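# Place the lid fully down on the box with suction

## Task

Set the lid onto the box so it is fully seated; it must stay there without the robot holding it, and at the end the robot must have released it and moved away.

## Robot and tools

Robot: one FANUC CRX-5iA style six-joint arm with a vacuum cup tool, no gripper fingers. The controlled point is the cup point: the centre of the suction cup rim when nothing touches it. The cup points along the cup point's own +z axis. From about 4 cm behind the rim, the tool body and wrist camera stick out up to about 9 cm sideways, so leave room.

Frames: the state line reports end_effector_position (metres) and end_effector_quat_wxyz in the scene frame. Origin is on the table surface below the arm base, +z up, +y to the left when facing along +x. The base may be slightly tilted. At long reach the printed position can be a little off.

Tools:
- execute_actions {"actions": [...], "pictures": bool}. The list holds zero or one item. Empty list: just returns the current state (LOOK). Action: {"rows": [[7 numbers], ...], "steps": n}, up to 15 rows and up to 15 steps of 1/30 s; each row covers one step and the final row repeats if steps exceed rows. Wait: {"steps": n} with n up to 300, counted from the previous result, so reply time is included.
- A row is [dx, dy, dz, rx, ry, rz, suction], each in -1..1. The first six are an offset, not a pose: a target for the cup point measured from its pose in the last result that showed it (or from the current pose for the first call of a scene and for later calls within one reply), expressed in the cup point's own axes. 1.0 equals 0.6 m for dx, dy, dz and 180 degrees for the rotation vector rx, ry, rz. Every row is relative to that same base pose, not the previous row. All zeros therefore pulls the arm back to that base pose; it is not a pause. Suction above 0.01 is on, 0.01 or less is off; it stays as last set.
- move {"target": [7 numbers], "speed": m/s}. target is one row with the same layout, frame, scale and base pose as above. The arm follows a straight path there, lasting 0.5 to 10 s (cut off at 10 s). speed 0.002 to 0.5, default 0.25; rotation limited to twice that in rad/s. Suction value is applied at the start. Result adds a "move:" line: done (at rest near target), or off_target, moving, held, fault, plus limits (paced = pose was clipped, held = some steps blocked, after which the arm may jump faster) and the remaining distance. The path ignores obstacles.
- wait {"seconds": 0..10}: lets time pass with no new command.
- zoom_image {"camera": one of cam_head_left, cam_head_right, cam_high, cam_low, cam_wrist, "region": [x0, y0, x1, y1]} in pixels of that 504x504 image, origin top left, at most 504x504.
- read_manual {"section": "licences"}: licence text only.
- finished_scene {"scene": 1 or 2}: ends and grades the scene; irreversible.

Motion details: each control step the commanded pose is clipped to 70 mm and 16 degrees from the measured pose, then tracked by damped inverse kinematics favouring position over orientation. Far targets may need several actions; after an action the arm only continues to the last clipped pose, so read the result and command the rest. "Hand target" shows where the controller is heading. "pose unreachable" and HELD mark steps where the clearance check changed or blocked the command (the base mount counts as arm).

Suction: press the 36 mm rim flat onto a smooth face of the lid, fully inside its edges, away from holes or seams. suction_measured near 0 means no seal; 0.83 or more is airtight. part_present turns 1 at 0.50 and back to 0 below 0.45. Under vacuum the cup shortens, so the held part sits up to about 12 mm nearer the tool. To release: lower the lid until it rests on the box, set suction off, then lift at least 15 mm. If the cup seals to the table, switch suction off.

Forces and faults: the arm is stiff, so aiming even slightly beyond a firm contact can trip a fault. Faster moves hit harder. Joint load limits are 144 N m for waist, shoulder and elbow and 36 N m for the three wrist joints; reaching one, or 150 N outside force anywhere, stops the arm for 10 s and cancels the rest of the call. Flange force in results is an approximate reading that includes held weight. MOTOR HOT warns of heating while holding loads; overheating sets the brakes (OVER-TEMPERATURE FAULT).

Avoid: dropping or slamming the lid, hard pushes, knocking anything off the table (that fails the scene). Objects may occasionally be nudged by outside pushes. Finish with the lid seated on its own, suction off, tool lifted away, then call finished_scene; its result gives the next scene's task.

Each tool is called after ">>>" as a command line: name --argument value for each argument, lists and objects as JSON in quotes; but a table of rows of numbers goes row by row, as --pt "numbers of a row", without its own name.

## Session

>>> execute_actions --actions '[]'

Scene clock: 0.00 s of 5000.00 s.
end_effector_position=(+0.5020, +0.0229, +0.3950) suction_measured=0.01 part_present=0 end_effector_quat_wxyz=(+0.000, -0.020, +1.000, -0.003)
Joint positions: [ 0.263  0.128  0.195  0.003 -1.632 -0.266]
Joint velocities: [-0.    -0.     0.001  0.     0.     0.   ]
Flange force (N, the push that the arm receives, along the end effector's own x y z axes): no reading
Hand target: +0.502, +0.023, +0.395; +0.000, -0.020, +1.000, -0.003

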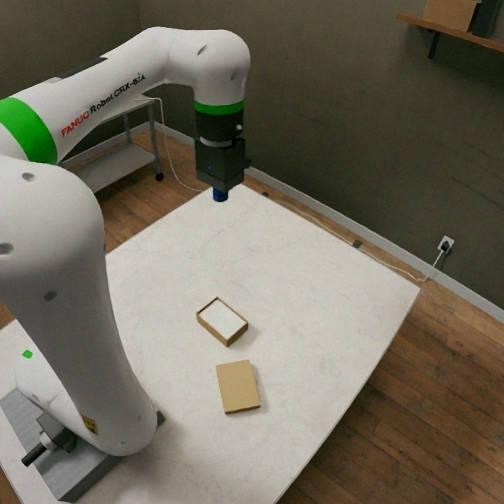

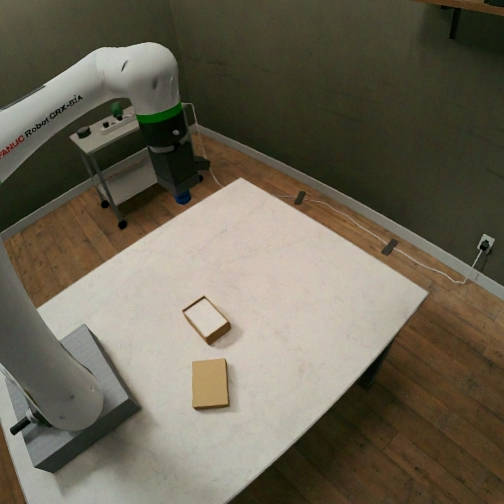

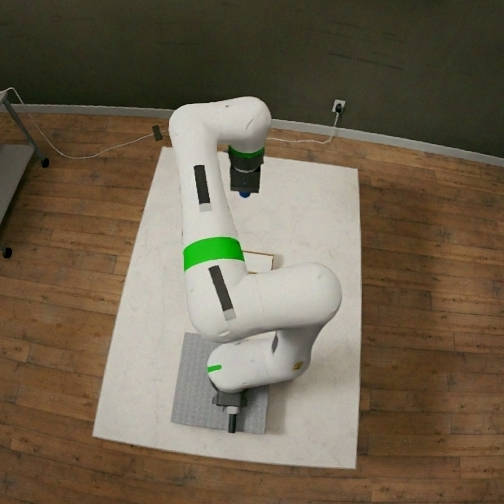

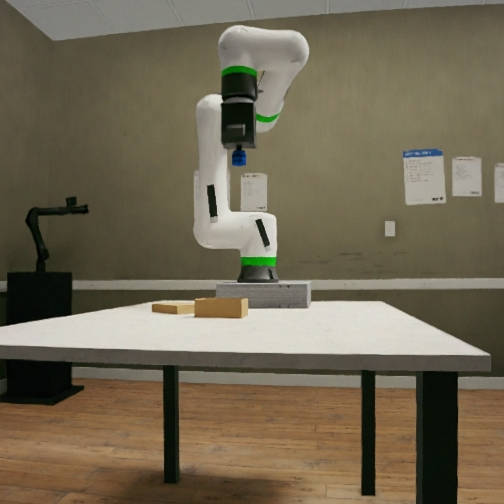

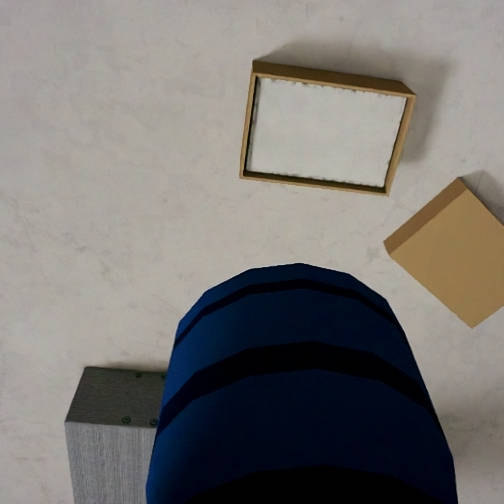

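>>> move --target '[0.1,-0.1,0.3,0,0,0,0]'

>>> move --target '[0.22,-0.26,0,0,0,0,0]'

Scene clock: 14.67 s of 5000.00 s.
end_effector_position=(+0.4447, -0.0405, +0.2155) suction_measured=0.01 part_present=0 end_effector_quat_wxyz=(+0.000, -0.021, +1.000, -0.004)
Joint positions: [ 0.161  0.056 -0.311  0.003 -1.198 -0.165]
Joint velocities: [ 0.     0.001 -0.001  0.     0.001  0.002]
Flange force (N, the push that the arm receives, along the end effector's own x y z axes): [-1.8 -2.7 -2.1]
Hand target: +0.445, -0.040, +0.215; -0.000, -0.021, +1.000, -0.004
Off the commanded pose: 0.000 m, 0 deg.
After step 90, 10.47 s passed at rest.
move: done

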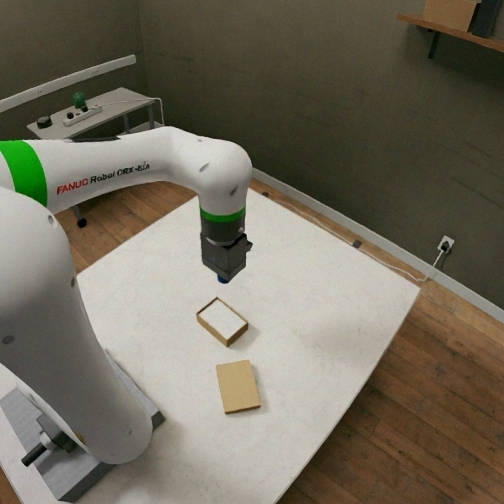

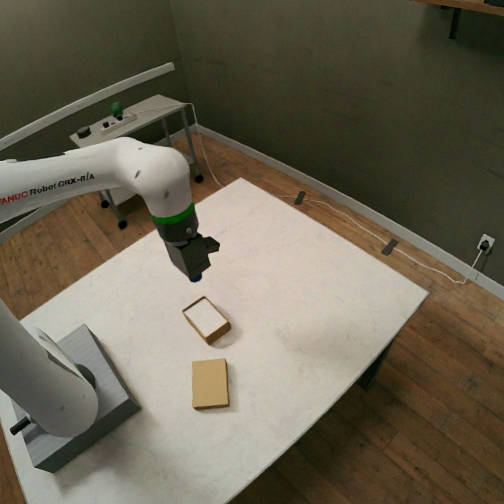

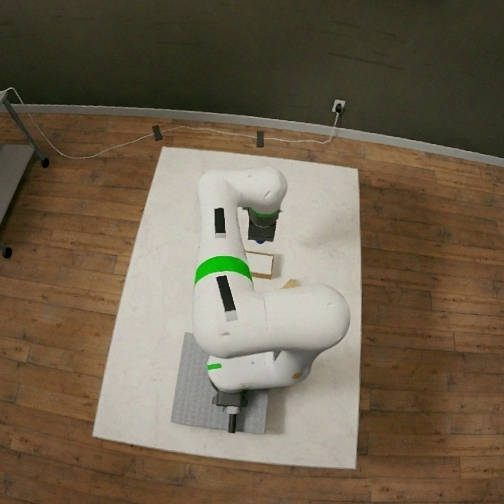

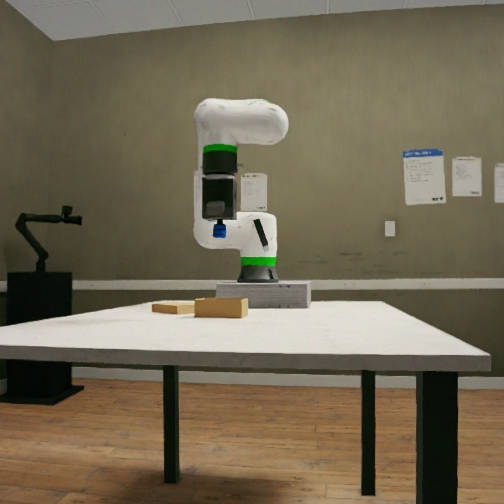

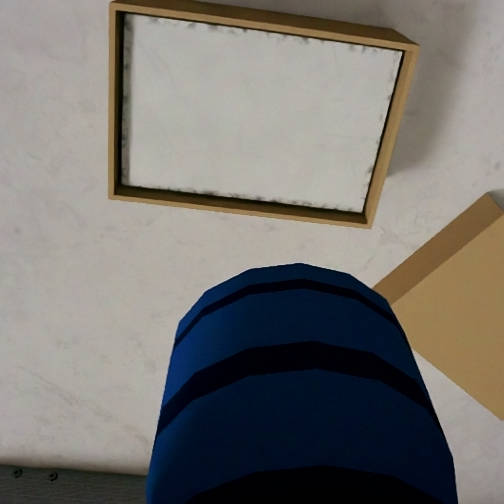

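Scene clock: 15.93 s of 5000.00 s.
end_effector_position=(+0.3193, -0.2027, +0.2170) suction_measured=0.01 part_present=0 end_effector_quat_wxyz=(-0.001, -0.021, +1.000, -0.005)
Joint positions: [-0.259 -0.121 -0.483  0.003 -1.203  0.256]
Joint velocities: [-0.002 -0.001  0.    -0.001 -0.     0.003]
Flange force (N, the push that the arm receives, along the end effector's own x y z axes): [4.7 4.3 -2.7]
Hand target: +0.319, -0.203, +0.217; -0.001, -0.021, +1.000, -0.005
Off the commanded pose: 0.001 m, 0 deg.
move: done

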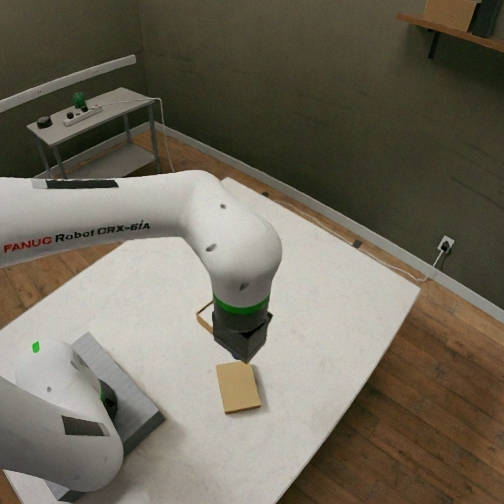

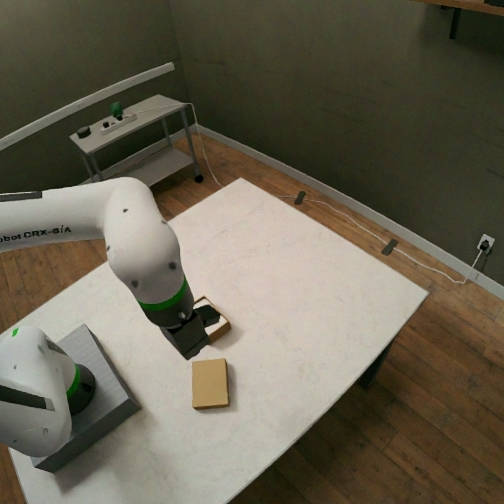

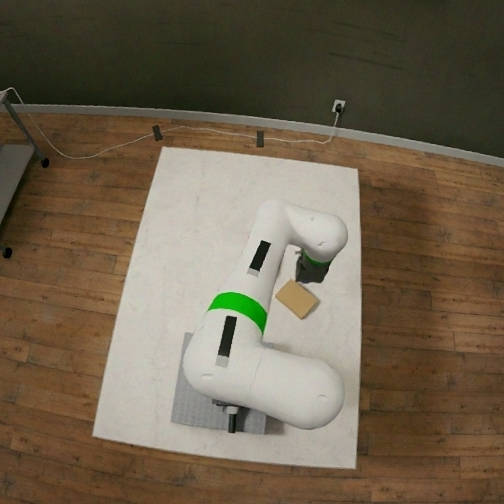

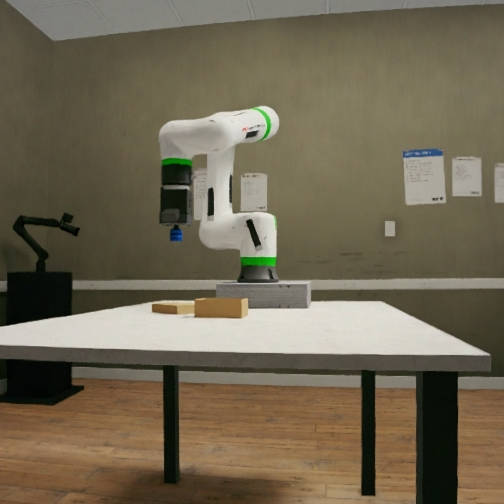

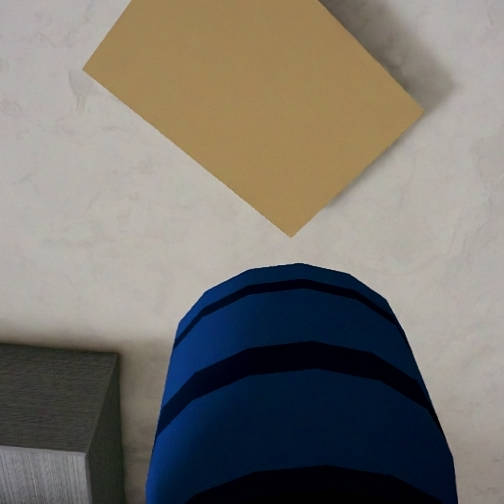

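>>> move --target '[0.015,0.002,0.295,0,0,0,1]'

>>> move --target '[0,0,0.025,0,0,0,1]' --speed 0.02

>>> move --target '[0,0,-0.11,0,0,0,1]'

Scene clock: 30.63 s of 5000.00 s.
end_effector_position=(+0.3104, -0.2030, +0.0395) suction_measured=0.01 part_present=0 end_effector_quat_wxyz=(-0.000, -0.021, +1.000, -0.004)
Joint positions: [-0.262  0.162 -0.703  0.003 -0.701  0.259]
Joint velocities: [-0.001  0.002 -0.     0.     0.001  0.   ]
Flange force (N, the push that the arm receives, along the end effector's own x y z axes): [3.3 0.8 -2.2]
Hand target: +0.310, -0.203, +0.040; -0.000, -0.021, +1.000, -0.004
Off the commanded pose: 0.001 m, 0 deg.
After step 90, 10.50 s passed at rest.
move: done

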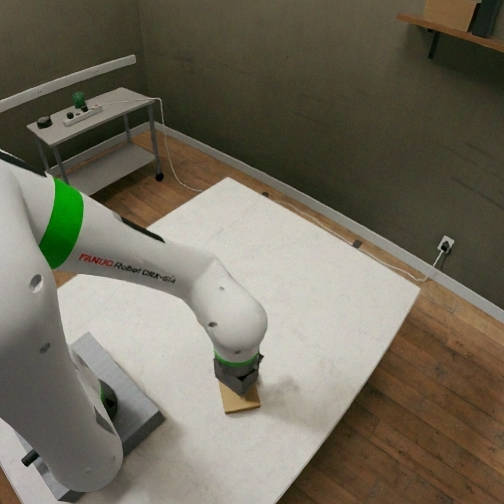

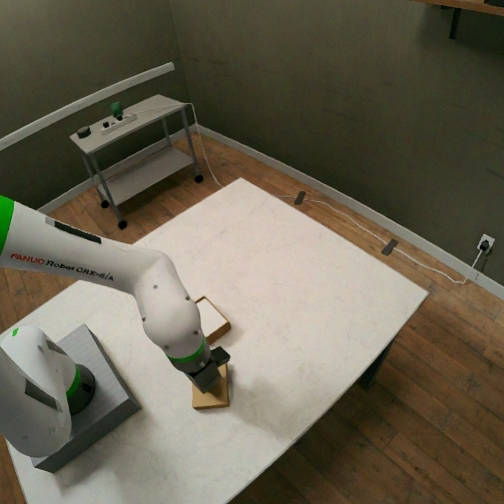

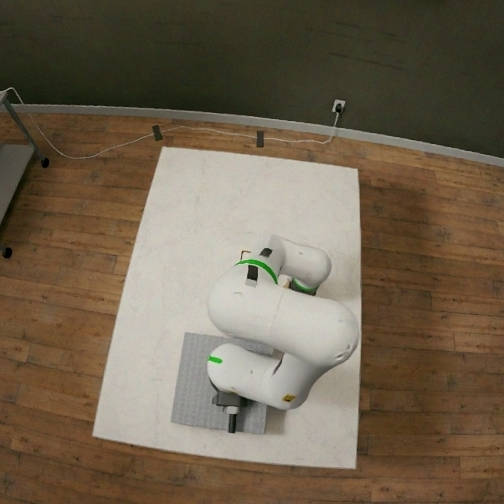

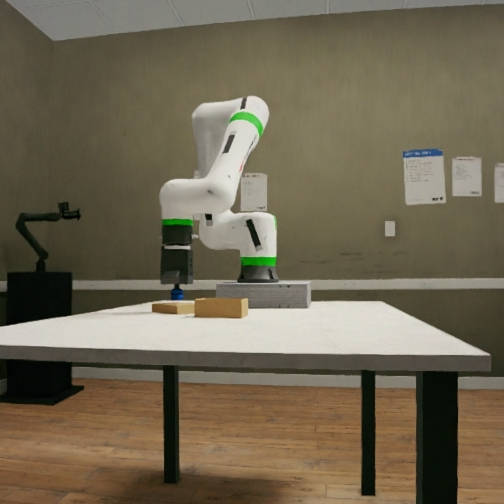

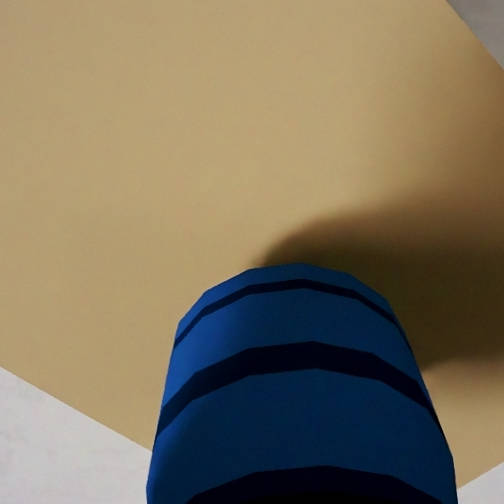

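Scene clock: 31.60 s of 5000.00 s.
end_effector_position=(+0.3105, -0.2030, +0.0245) suction_measured=0.96 part_present=1 end_effector_quat_wxyz=(-0.000, -0.021, +1.000, -0.004)
Joint positions: [-0.262  0.199 -0.71   0.003 -0.655  0.259]
Joint velocities: [-0.     0.001 -0.001  0.     0.001  0.   ]
Flange force (N, the push that the arm receives, along the end effector's own x y z axes): [3.6 -4.1 -3.9]
Hand target: +0.310, -0.203, +0.024; -0.000, -0.021, +1.000, -0.004
Off the commanded pose: 0.000 m, 0 deg.
move: done

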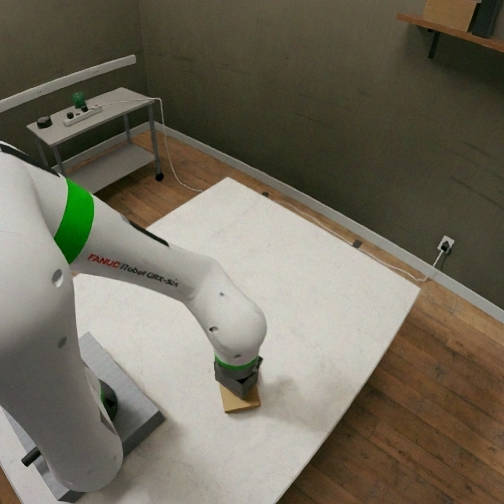

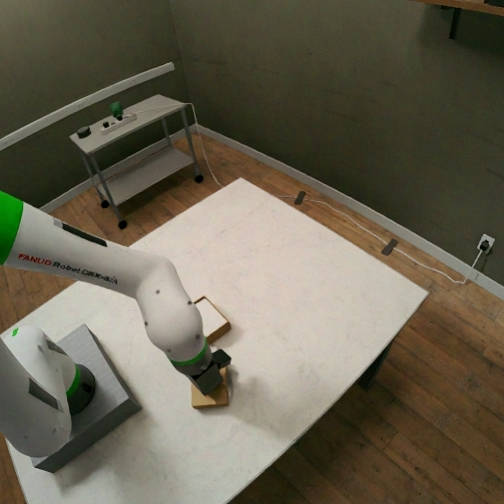

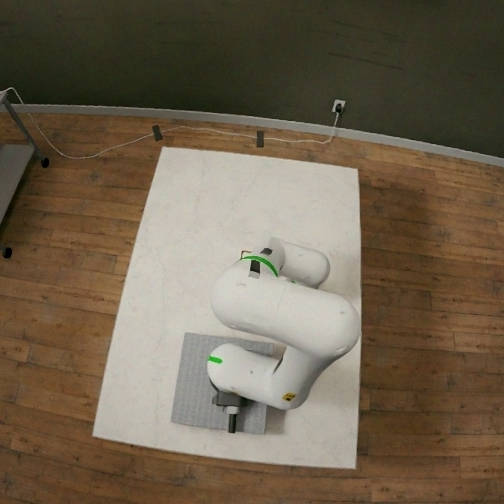

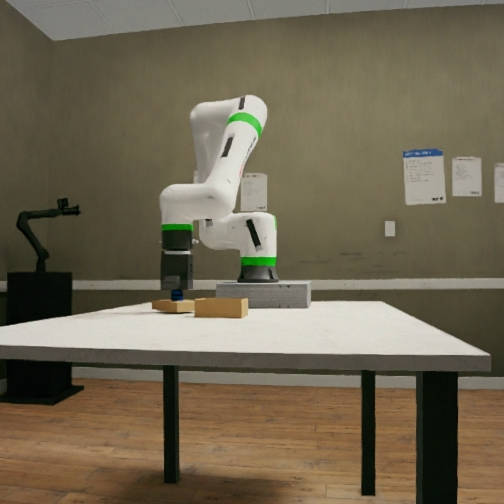

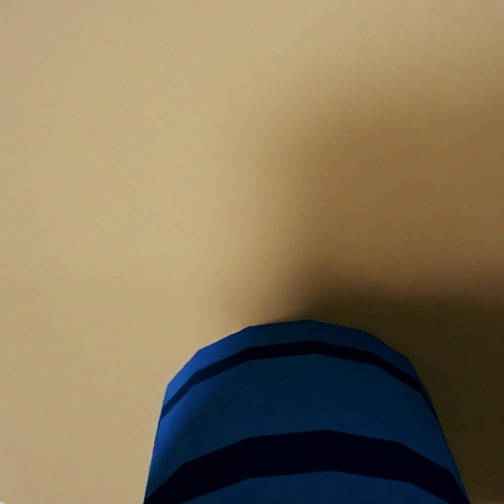

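Scene clock: 32.40 s of 5000.00 s.
end_effector_position=(+0.3104, -0.2027, +0.0907) suction_measured=0.98 part_present=1 end_effector_quat_wxyz=(-0.001, -0.021, +1.000, -0.005)
Joint positions: [-0.262  0.047 -0.665  0.003 -0.853  0.259]
Joint velocities: [ 0.001 -0.     0.003 -0.    -0.     0.001]
Flange force (N, the push that the arm receives, along the end effector's own x y z axes): [2.5 1.4 -4.3]
Hand target: +0.310, -0.203, +0.091; -0.000, -0.021, +1.000, -0.005
Off the commanded pose: 0.000 m, 0 deg.
move: done

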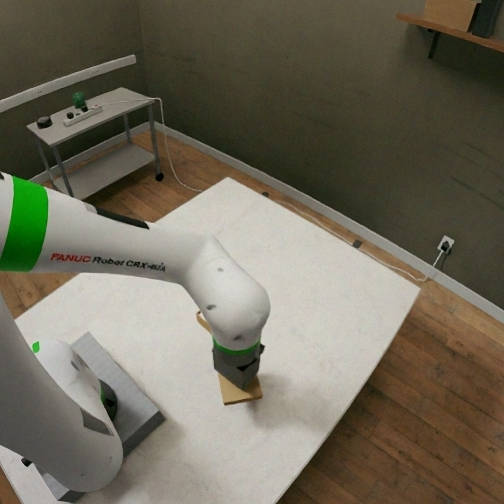

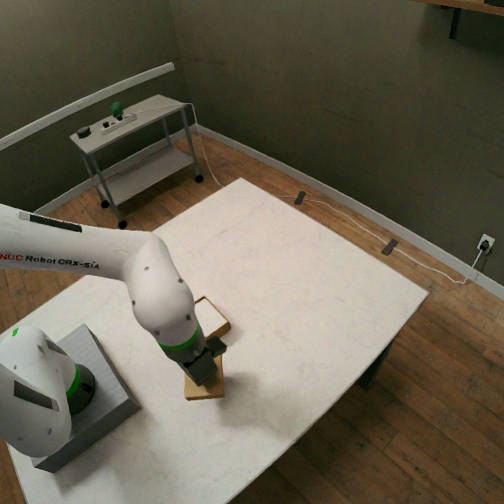

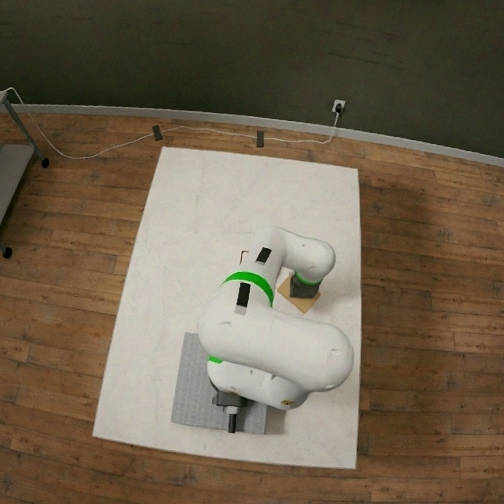

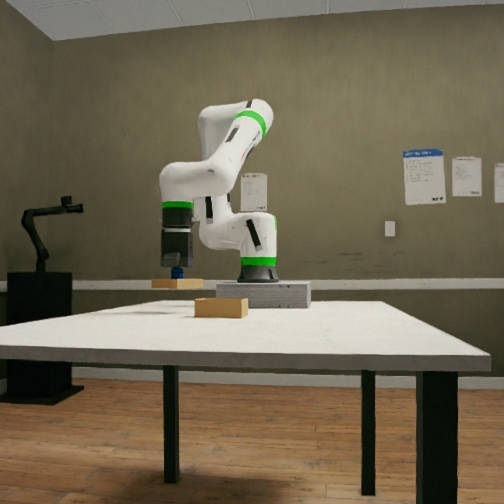

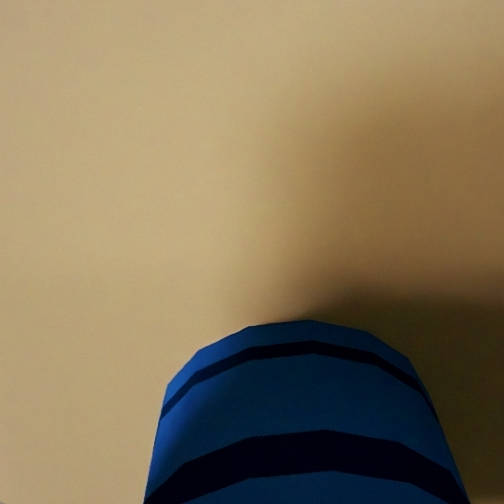

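>>> move --target '[-0.202,0.266,0,0,0,-0.19,1]'

>>> move --target '[0,0,0.03,0,0,0,1]' --speed 0.04

>>> zoom_image --camera "cam_low" --region '[180,270,260,325]'

>>> zoom_image --camera "cam_head_left" --region '[185,280,265,360]'

>>> zoom_image --camera "cam_head_right" --region '[165,280,245,360]'

Scene clock: 53.10 s of 5000.00 s.
end_effector_position=(+0.4247, -0.0369, +0.0893) suction_measured=0.98 part_present=1 end_effector_quat_wxyz=(-0.001, -0.314, +0.949, -0.003)
Joint positions: [ 0.181  0.178 -0.514  0.003 -0.872  0.413]
Joint velocities: [ 0.     0.     0.001 -0.001 -0.    -0.001]
Flange force (N, the push that the arm receives, along the end effector's own x y z axes): [3.2 0.5 -5.1]
Hand target: +0.425, -0.037, +0.089; -0.001, -0.314, +0.949, -0.003
Off the commanded pose: 0.001 m, 0 deg.
After step 90, 16.13 s passed at rest.
move: done

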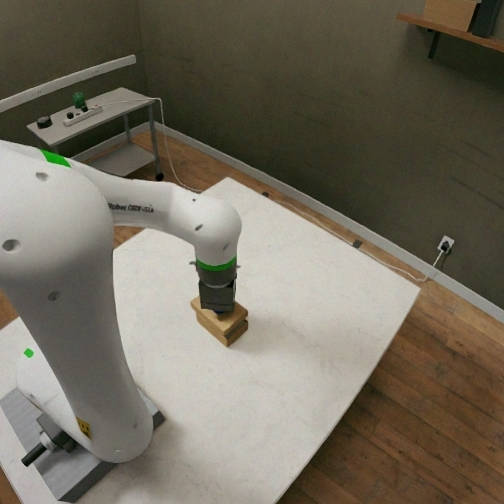

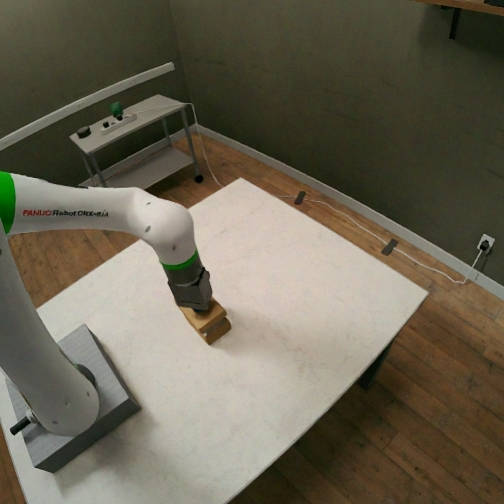

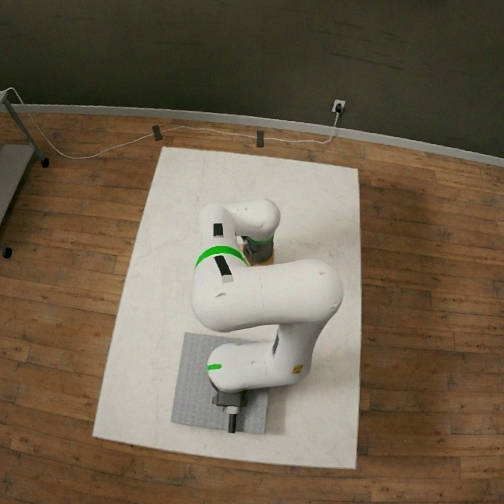

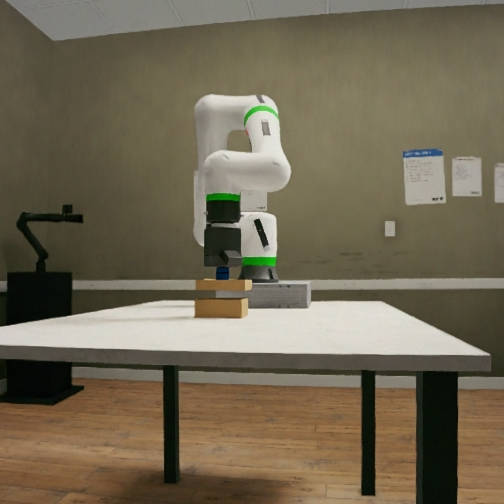

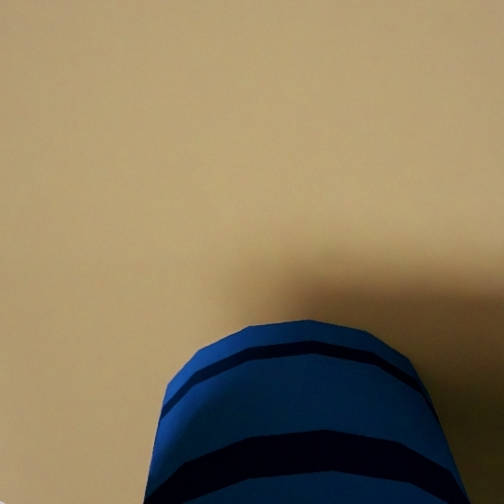

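Scene clock: 53.83 s of 5000.00 s.
end_effector_position=(+0.4247, -0.0370, +0.0712) suction_measured=0.98 part_present=1 end_effector_quat_wxyz=(-0.001, -0.314, +0.949, -0.003)
Joint positions: [ 0.181  0.212 -0.528  0.003 -0.825  0.413]
Joint velocities: [-0.     0.    -0.     0.     0.001  0.001]
Flange force (N, the push that the arm receives, along the end effector's own x y z axes): [0.7 -0.6 -2.0]
Hand target: +0.425, -0.037, +0.071; -0.001, -0.314, +0.949, -0.003
Off the commanded pose: 0.000 m, 0 deg.
move: done

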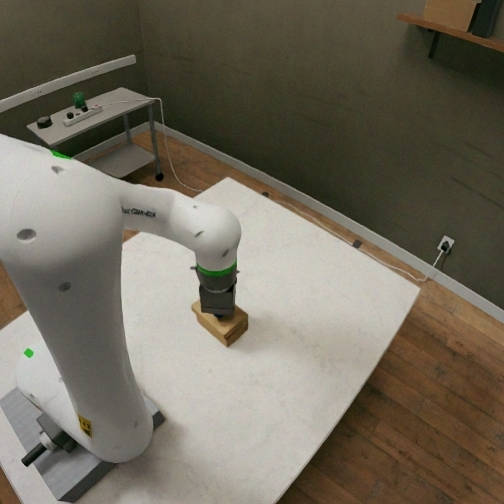

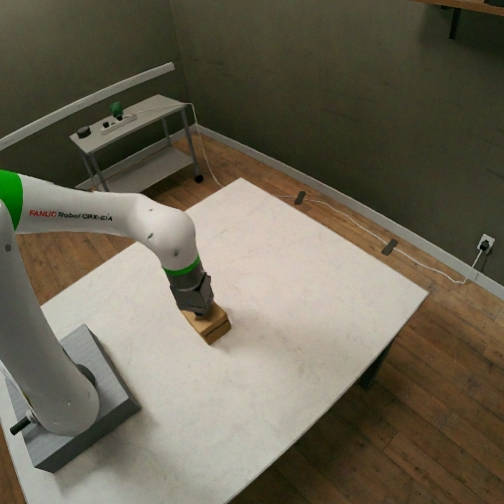

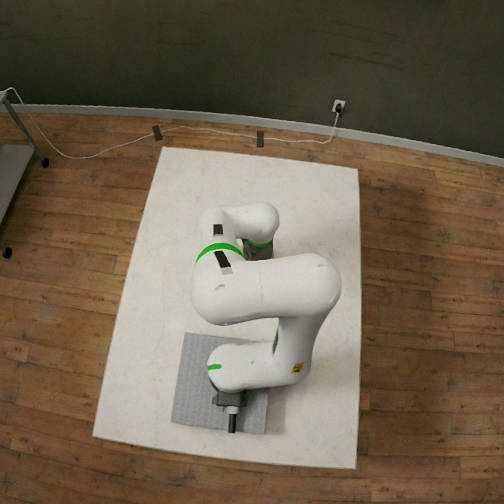

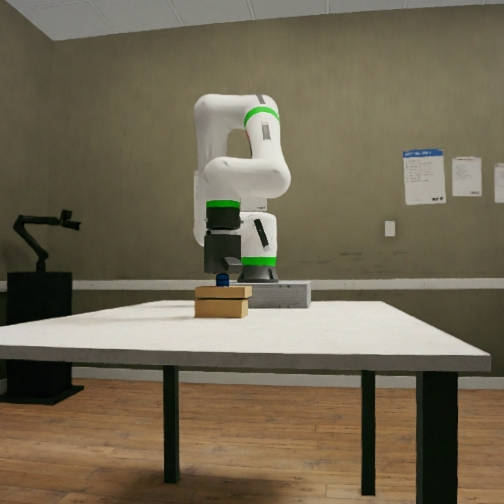

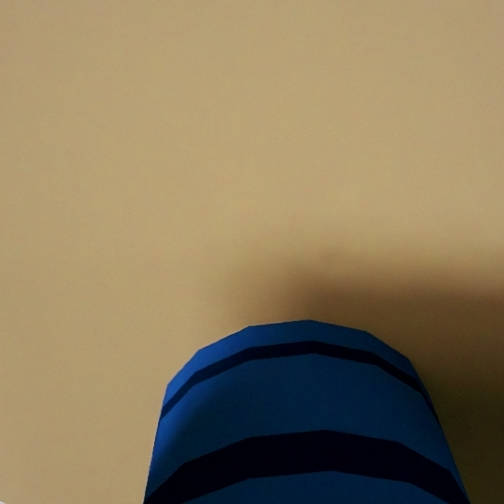

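Region (180, 270, 260, 325) of cam_low's 504x504 image, scaled by 6.300, with more detail than that image has; it fills the top 346 rows of this view, and the rest is white.

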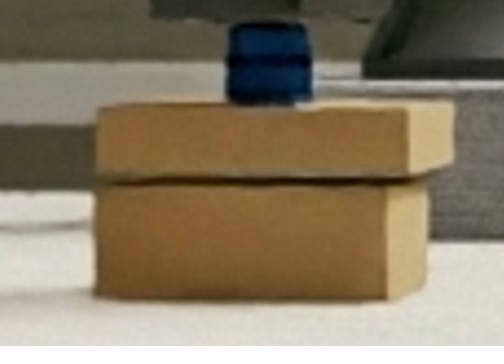

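Region (185, 280, 265, 360) of cam_head_left's 504x504 image, scaled by 6.300, with more detail than that image has.

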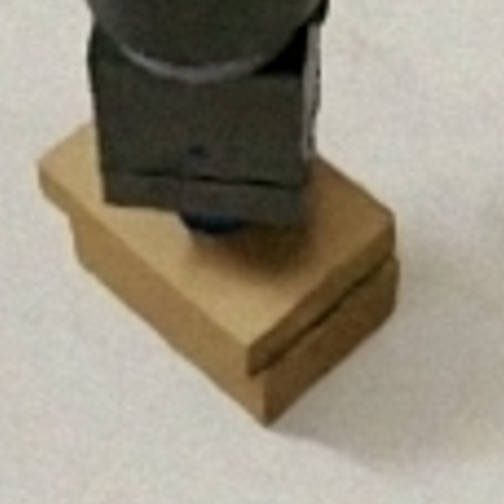

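Region (165, 280, 245, 360) of cam_head_right's 504x504 image, scaled by 6.300, with more detail than that image has.

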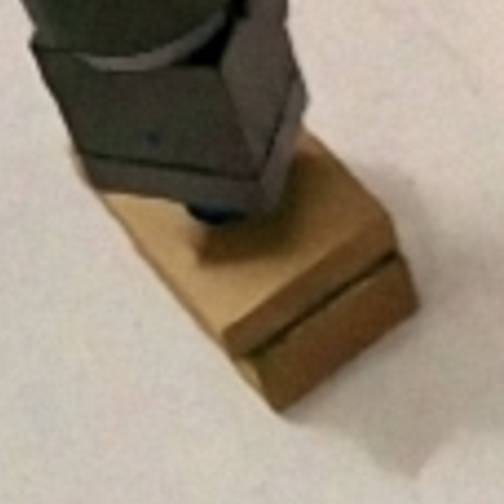

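>>> move --target '[0.0047,-0.0063,0,0,0,0,1]'

>>> move --target '[0,0,0.012,0,0,0,1]' --speed 0.01

>>> zoom_image --camera "cam_low" --region '[180,270,260,325]'

>>> zoom_image --camera "cam_head_left" --region '[185,280,265,360]'

Scene clock: 78.17 s of 5000.00 s.
end_effector_position=(+0.4247, -0.0417, +0.0713) suction_measured=0.98 part_present=1 end_effector_quat_wxyz=(-0.001, -0.314, +0.949, -0.003)
Joint positions: [ 0.169  0.213 -0.527  0.003 -0.825  0.424]
Joint velocities: [-0.001  0.001  0.001  0.     0.     0.001]
Flange force (N, the push that the arm receives, along the end effector's own x y z axes): [1.7 -0.6 1.4]
Hand target: +0.425, -0.042, +0.071; -0.001, -0.314, +0.949, -0.003
Off the commanded pose: 0.000 m, 0 deg.
After step 90, 20.63 s passed at rest.
move: done

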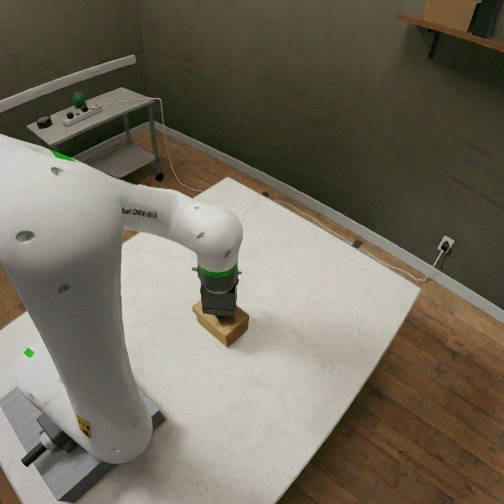

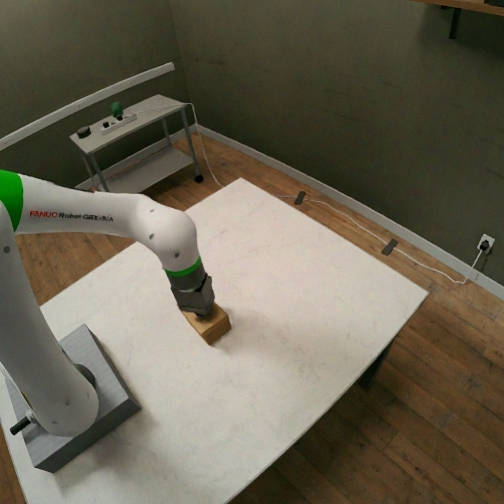

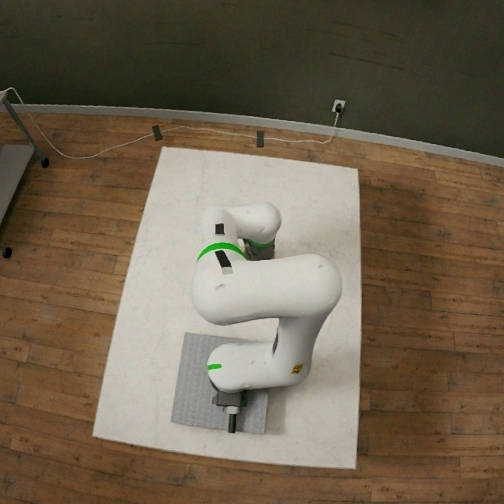

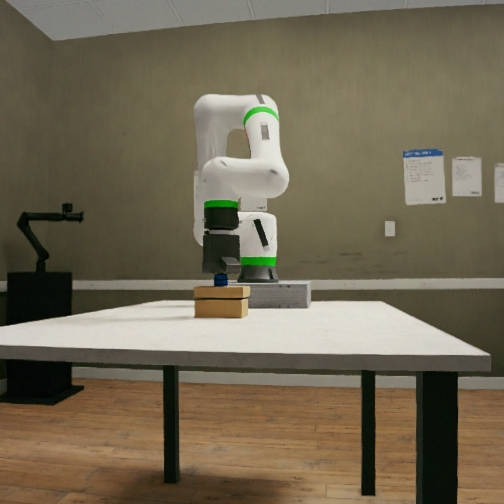

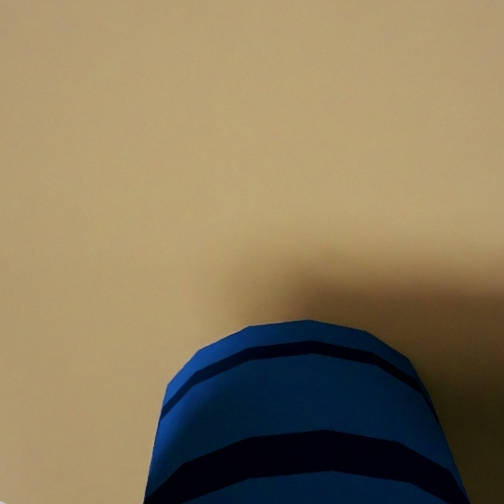

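Scene clock: 79.10 s of 5000.00 s.
end_effector_position=(+0.4248, -0.0417, +0.0641) suction_measured=0.98 part_present=1 end_effector_quat_wxyz=(-0.001, -0.314, +0.949, -0.003)
Joint positions: [ 0.169  0.227 -0.532  0.003 -0.806  0.424]
Joint velocities: [ 0.     0.002 -0.002  0.     0.001  0.   ]
Flange force (N, the push that the arm receives, along the end effector's own x y z axes): [11.8 12.3 -39.1]
Hand target: +0.425, -0.042, +0.064; -0.001, -0.314, +0.949, -0.003
Off the commanded pose: 0.000 m, 0 deg.
move: done

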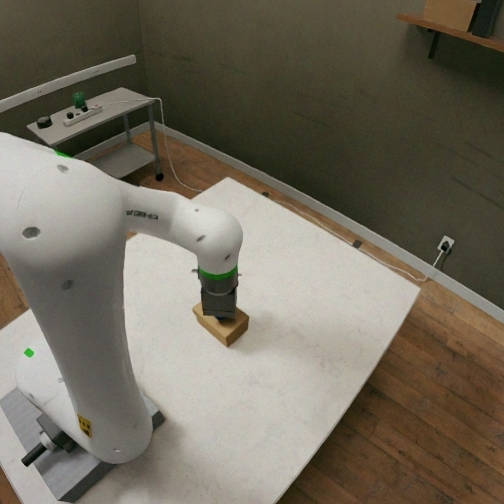

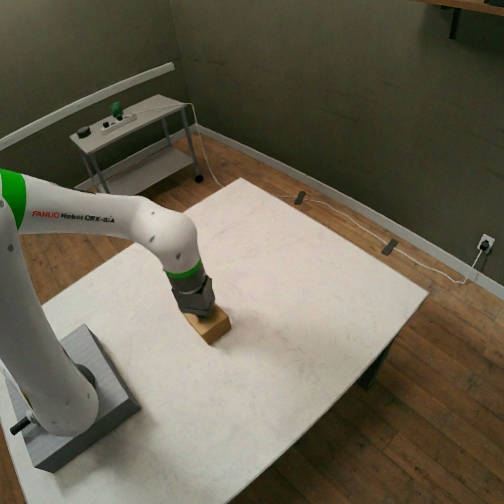

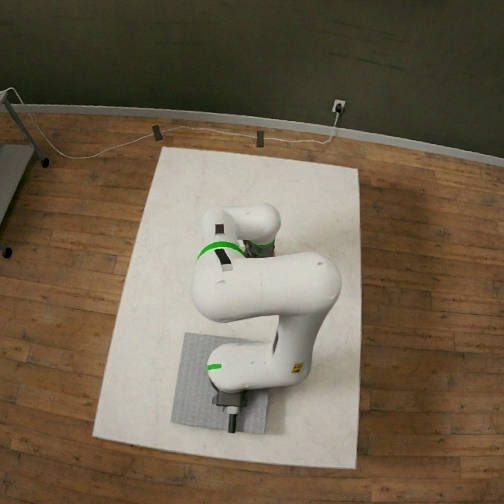

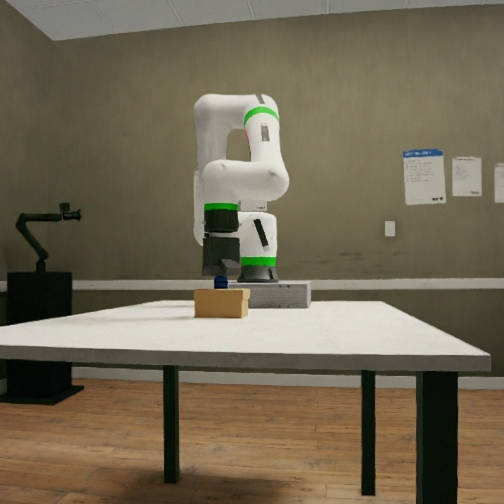

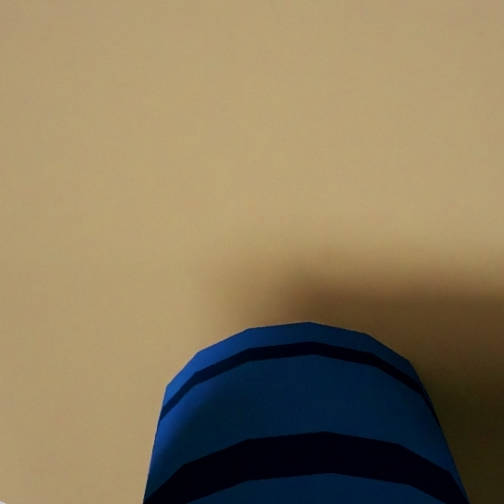

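Region (180, 270, 260, 325) of cam_low's 504x504 image, scaled by 6.300, with more detail than that image has; it fills the top 346 rows of this view, and the rest is white.

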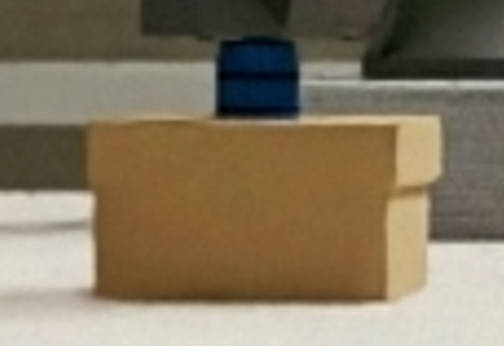

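Region (185, 280, 265, 360) of cam_head_left's 504x504 image, scaled by 6.300, with more detail than that image has.

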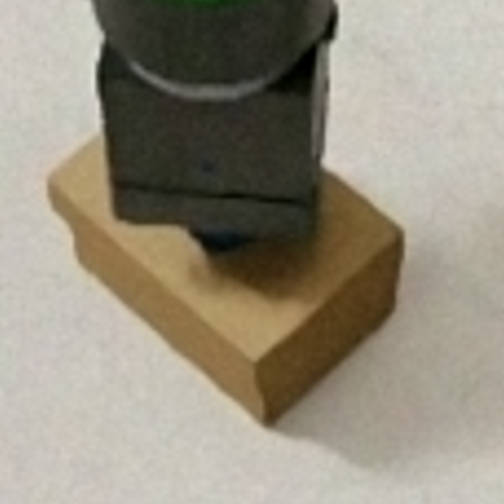

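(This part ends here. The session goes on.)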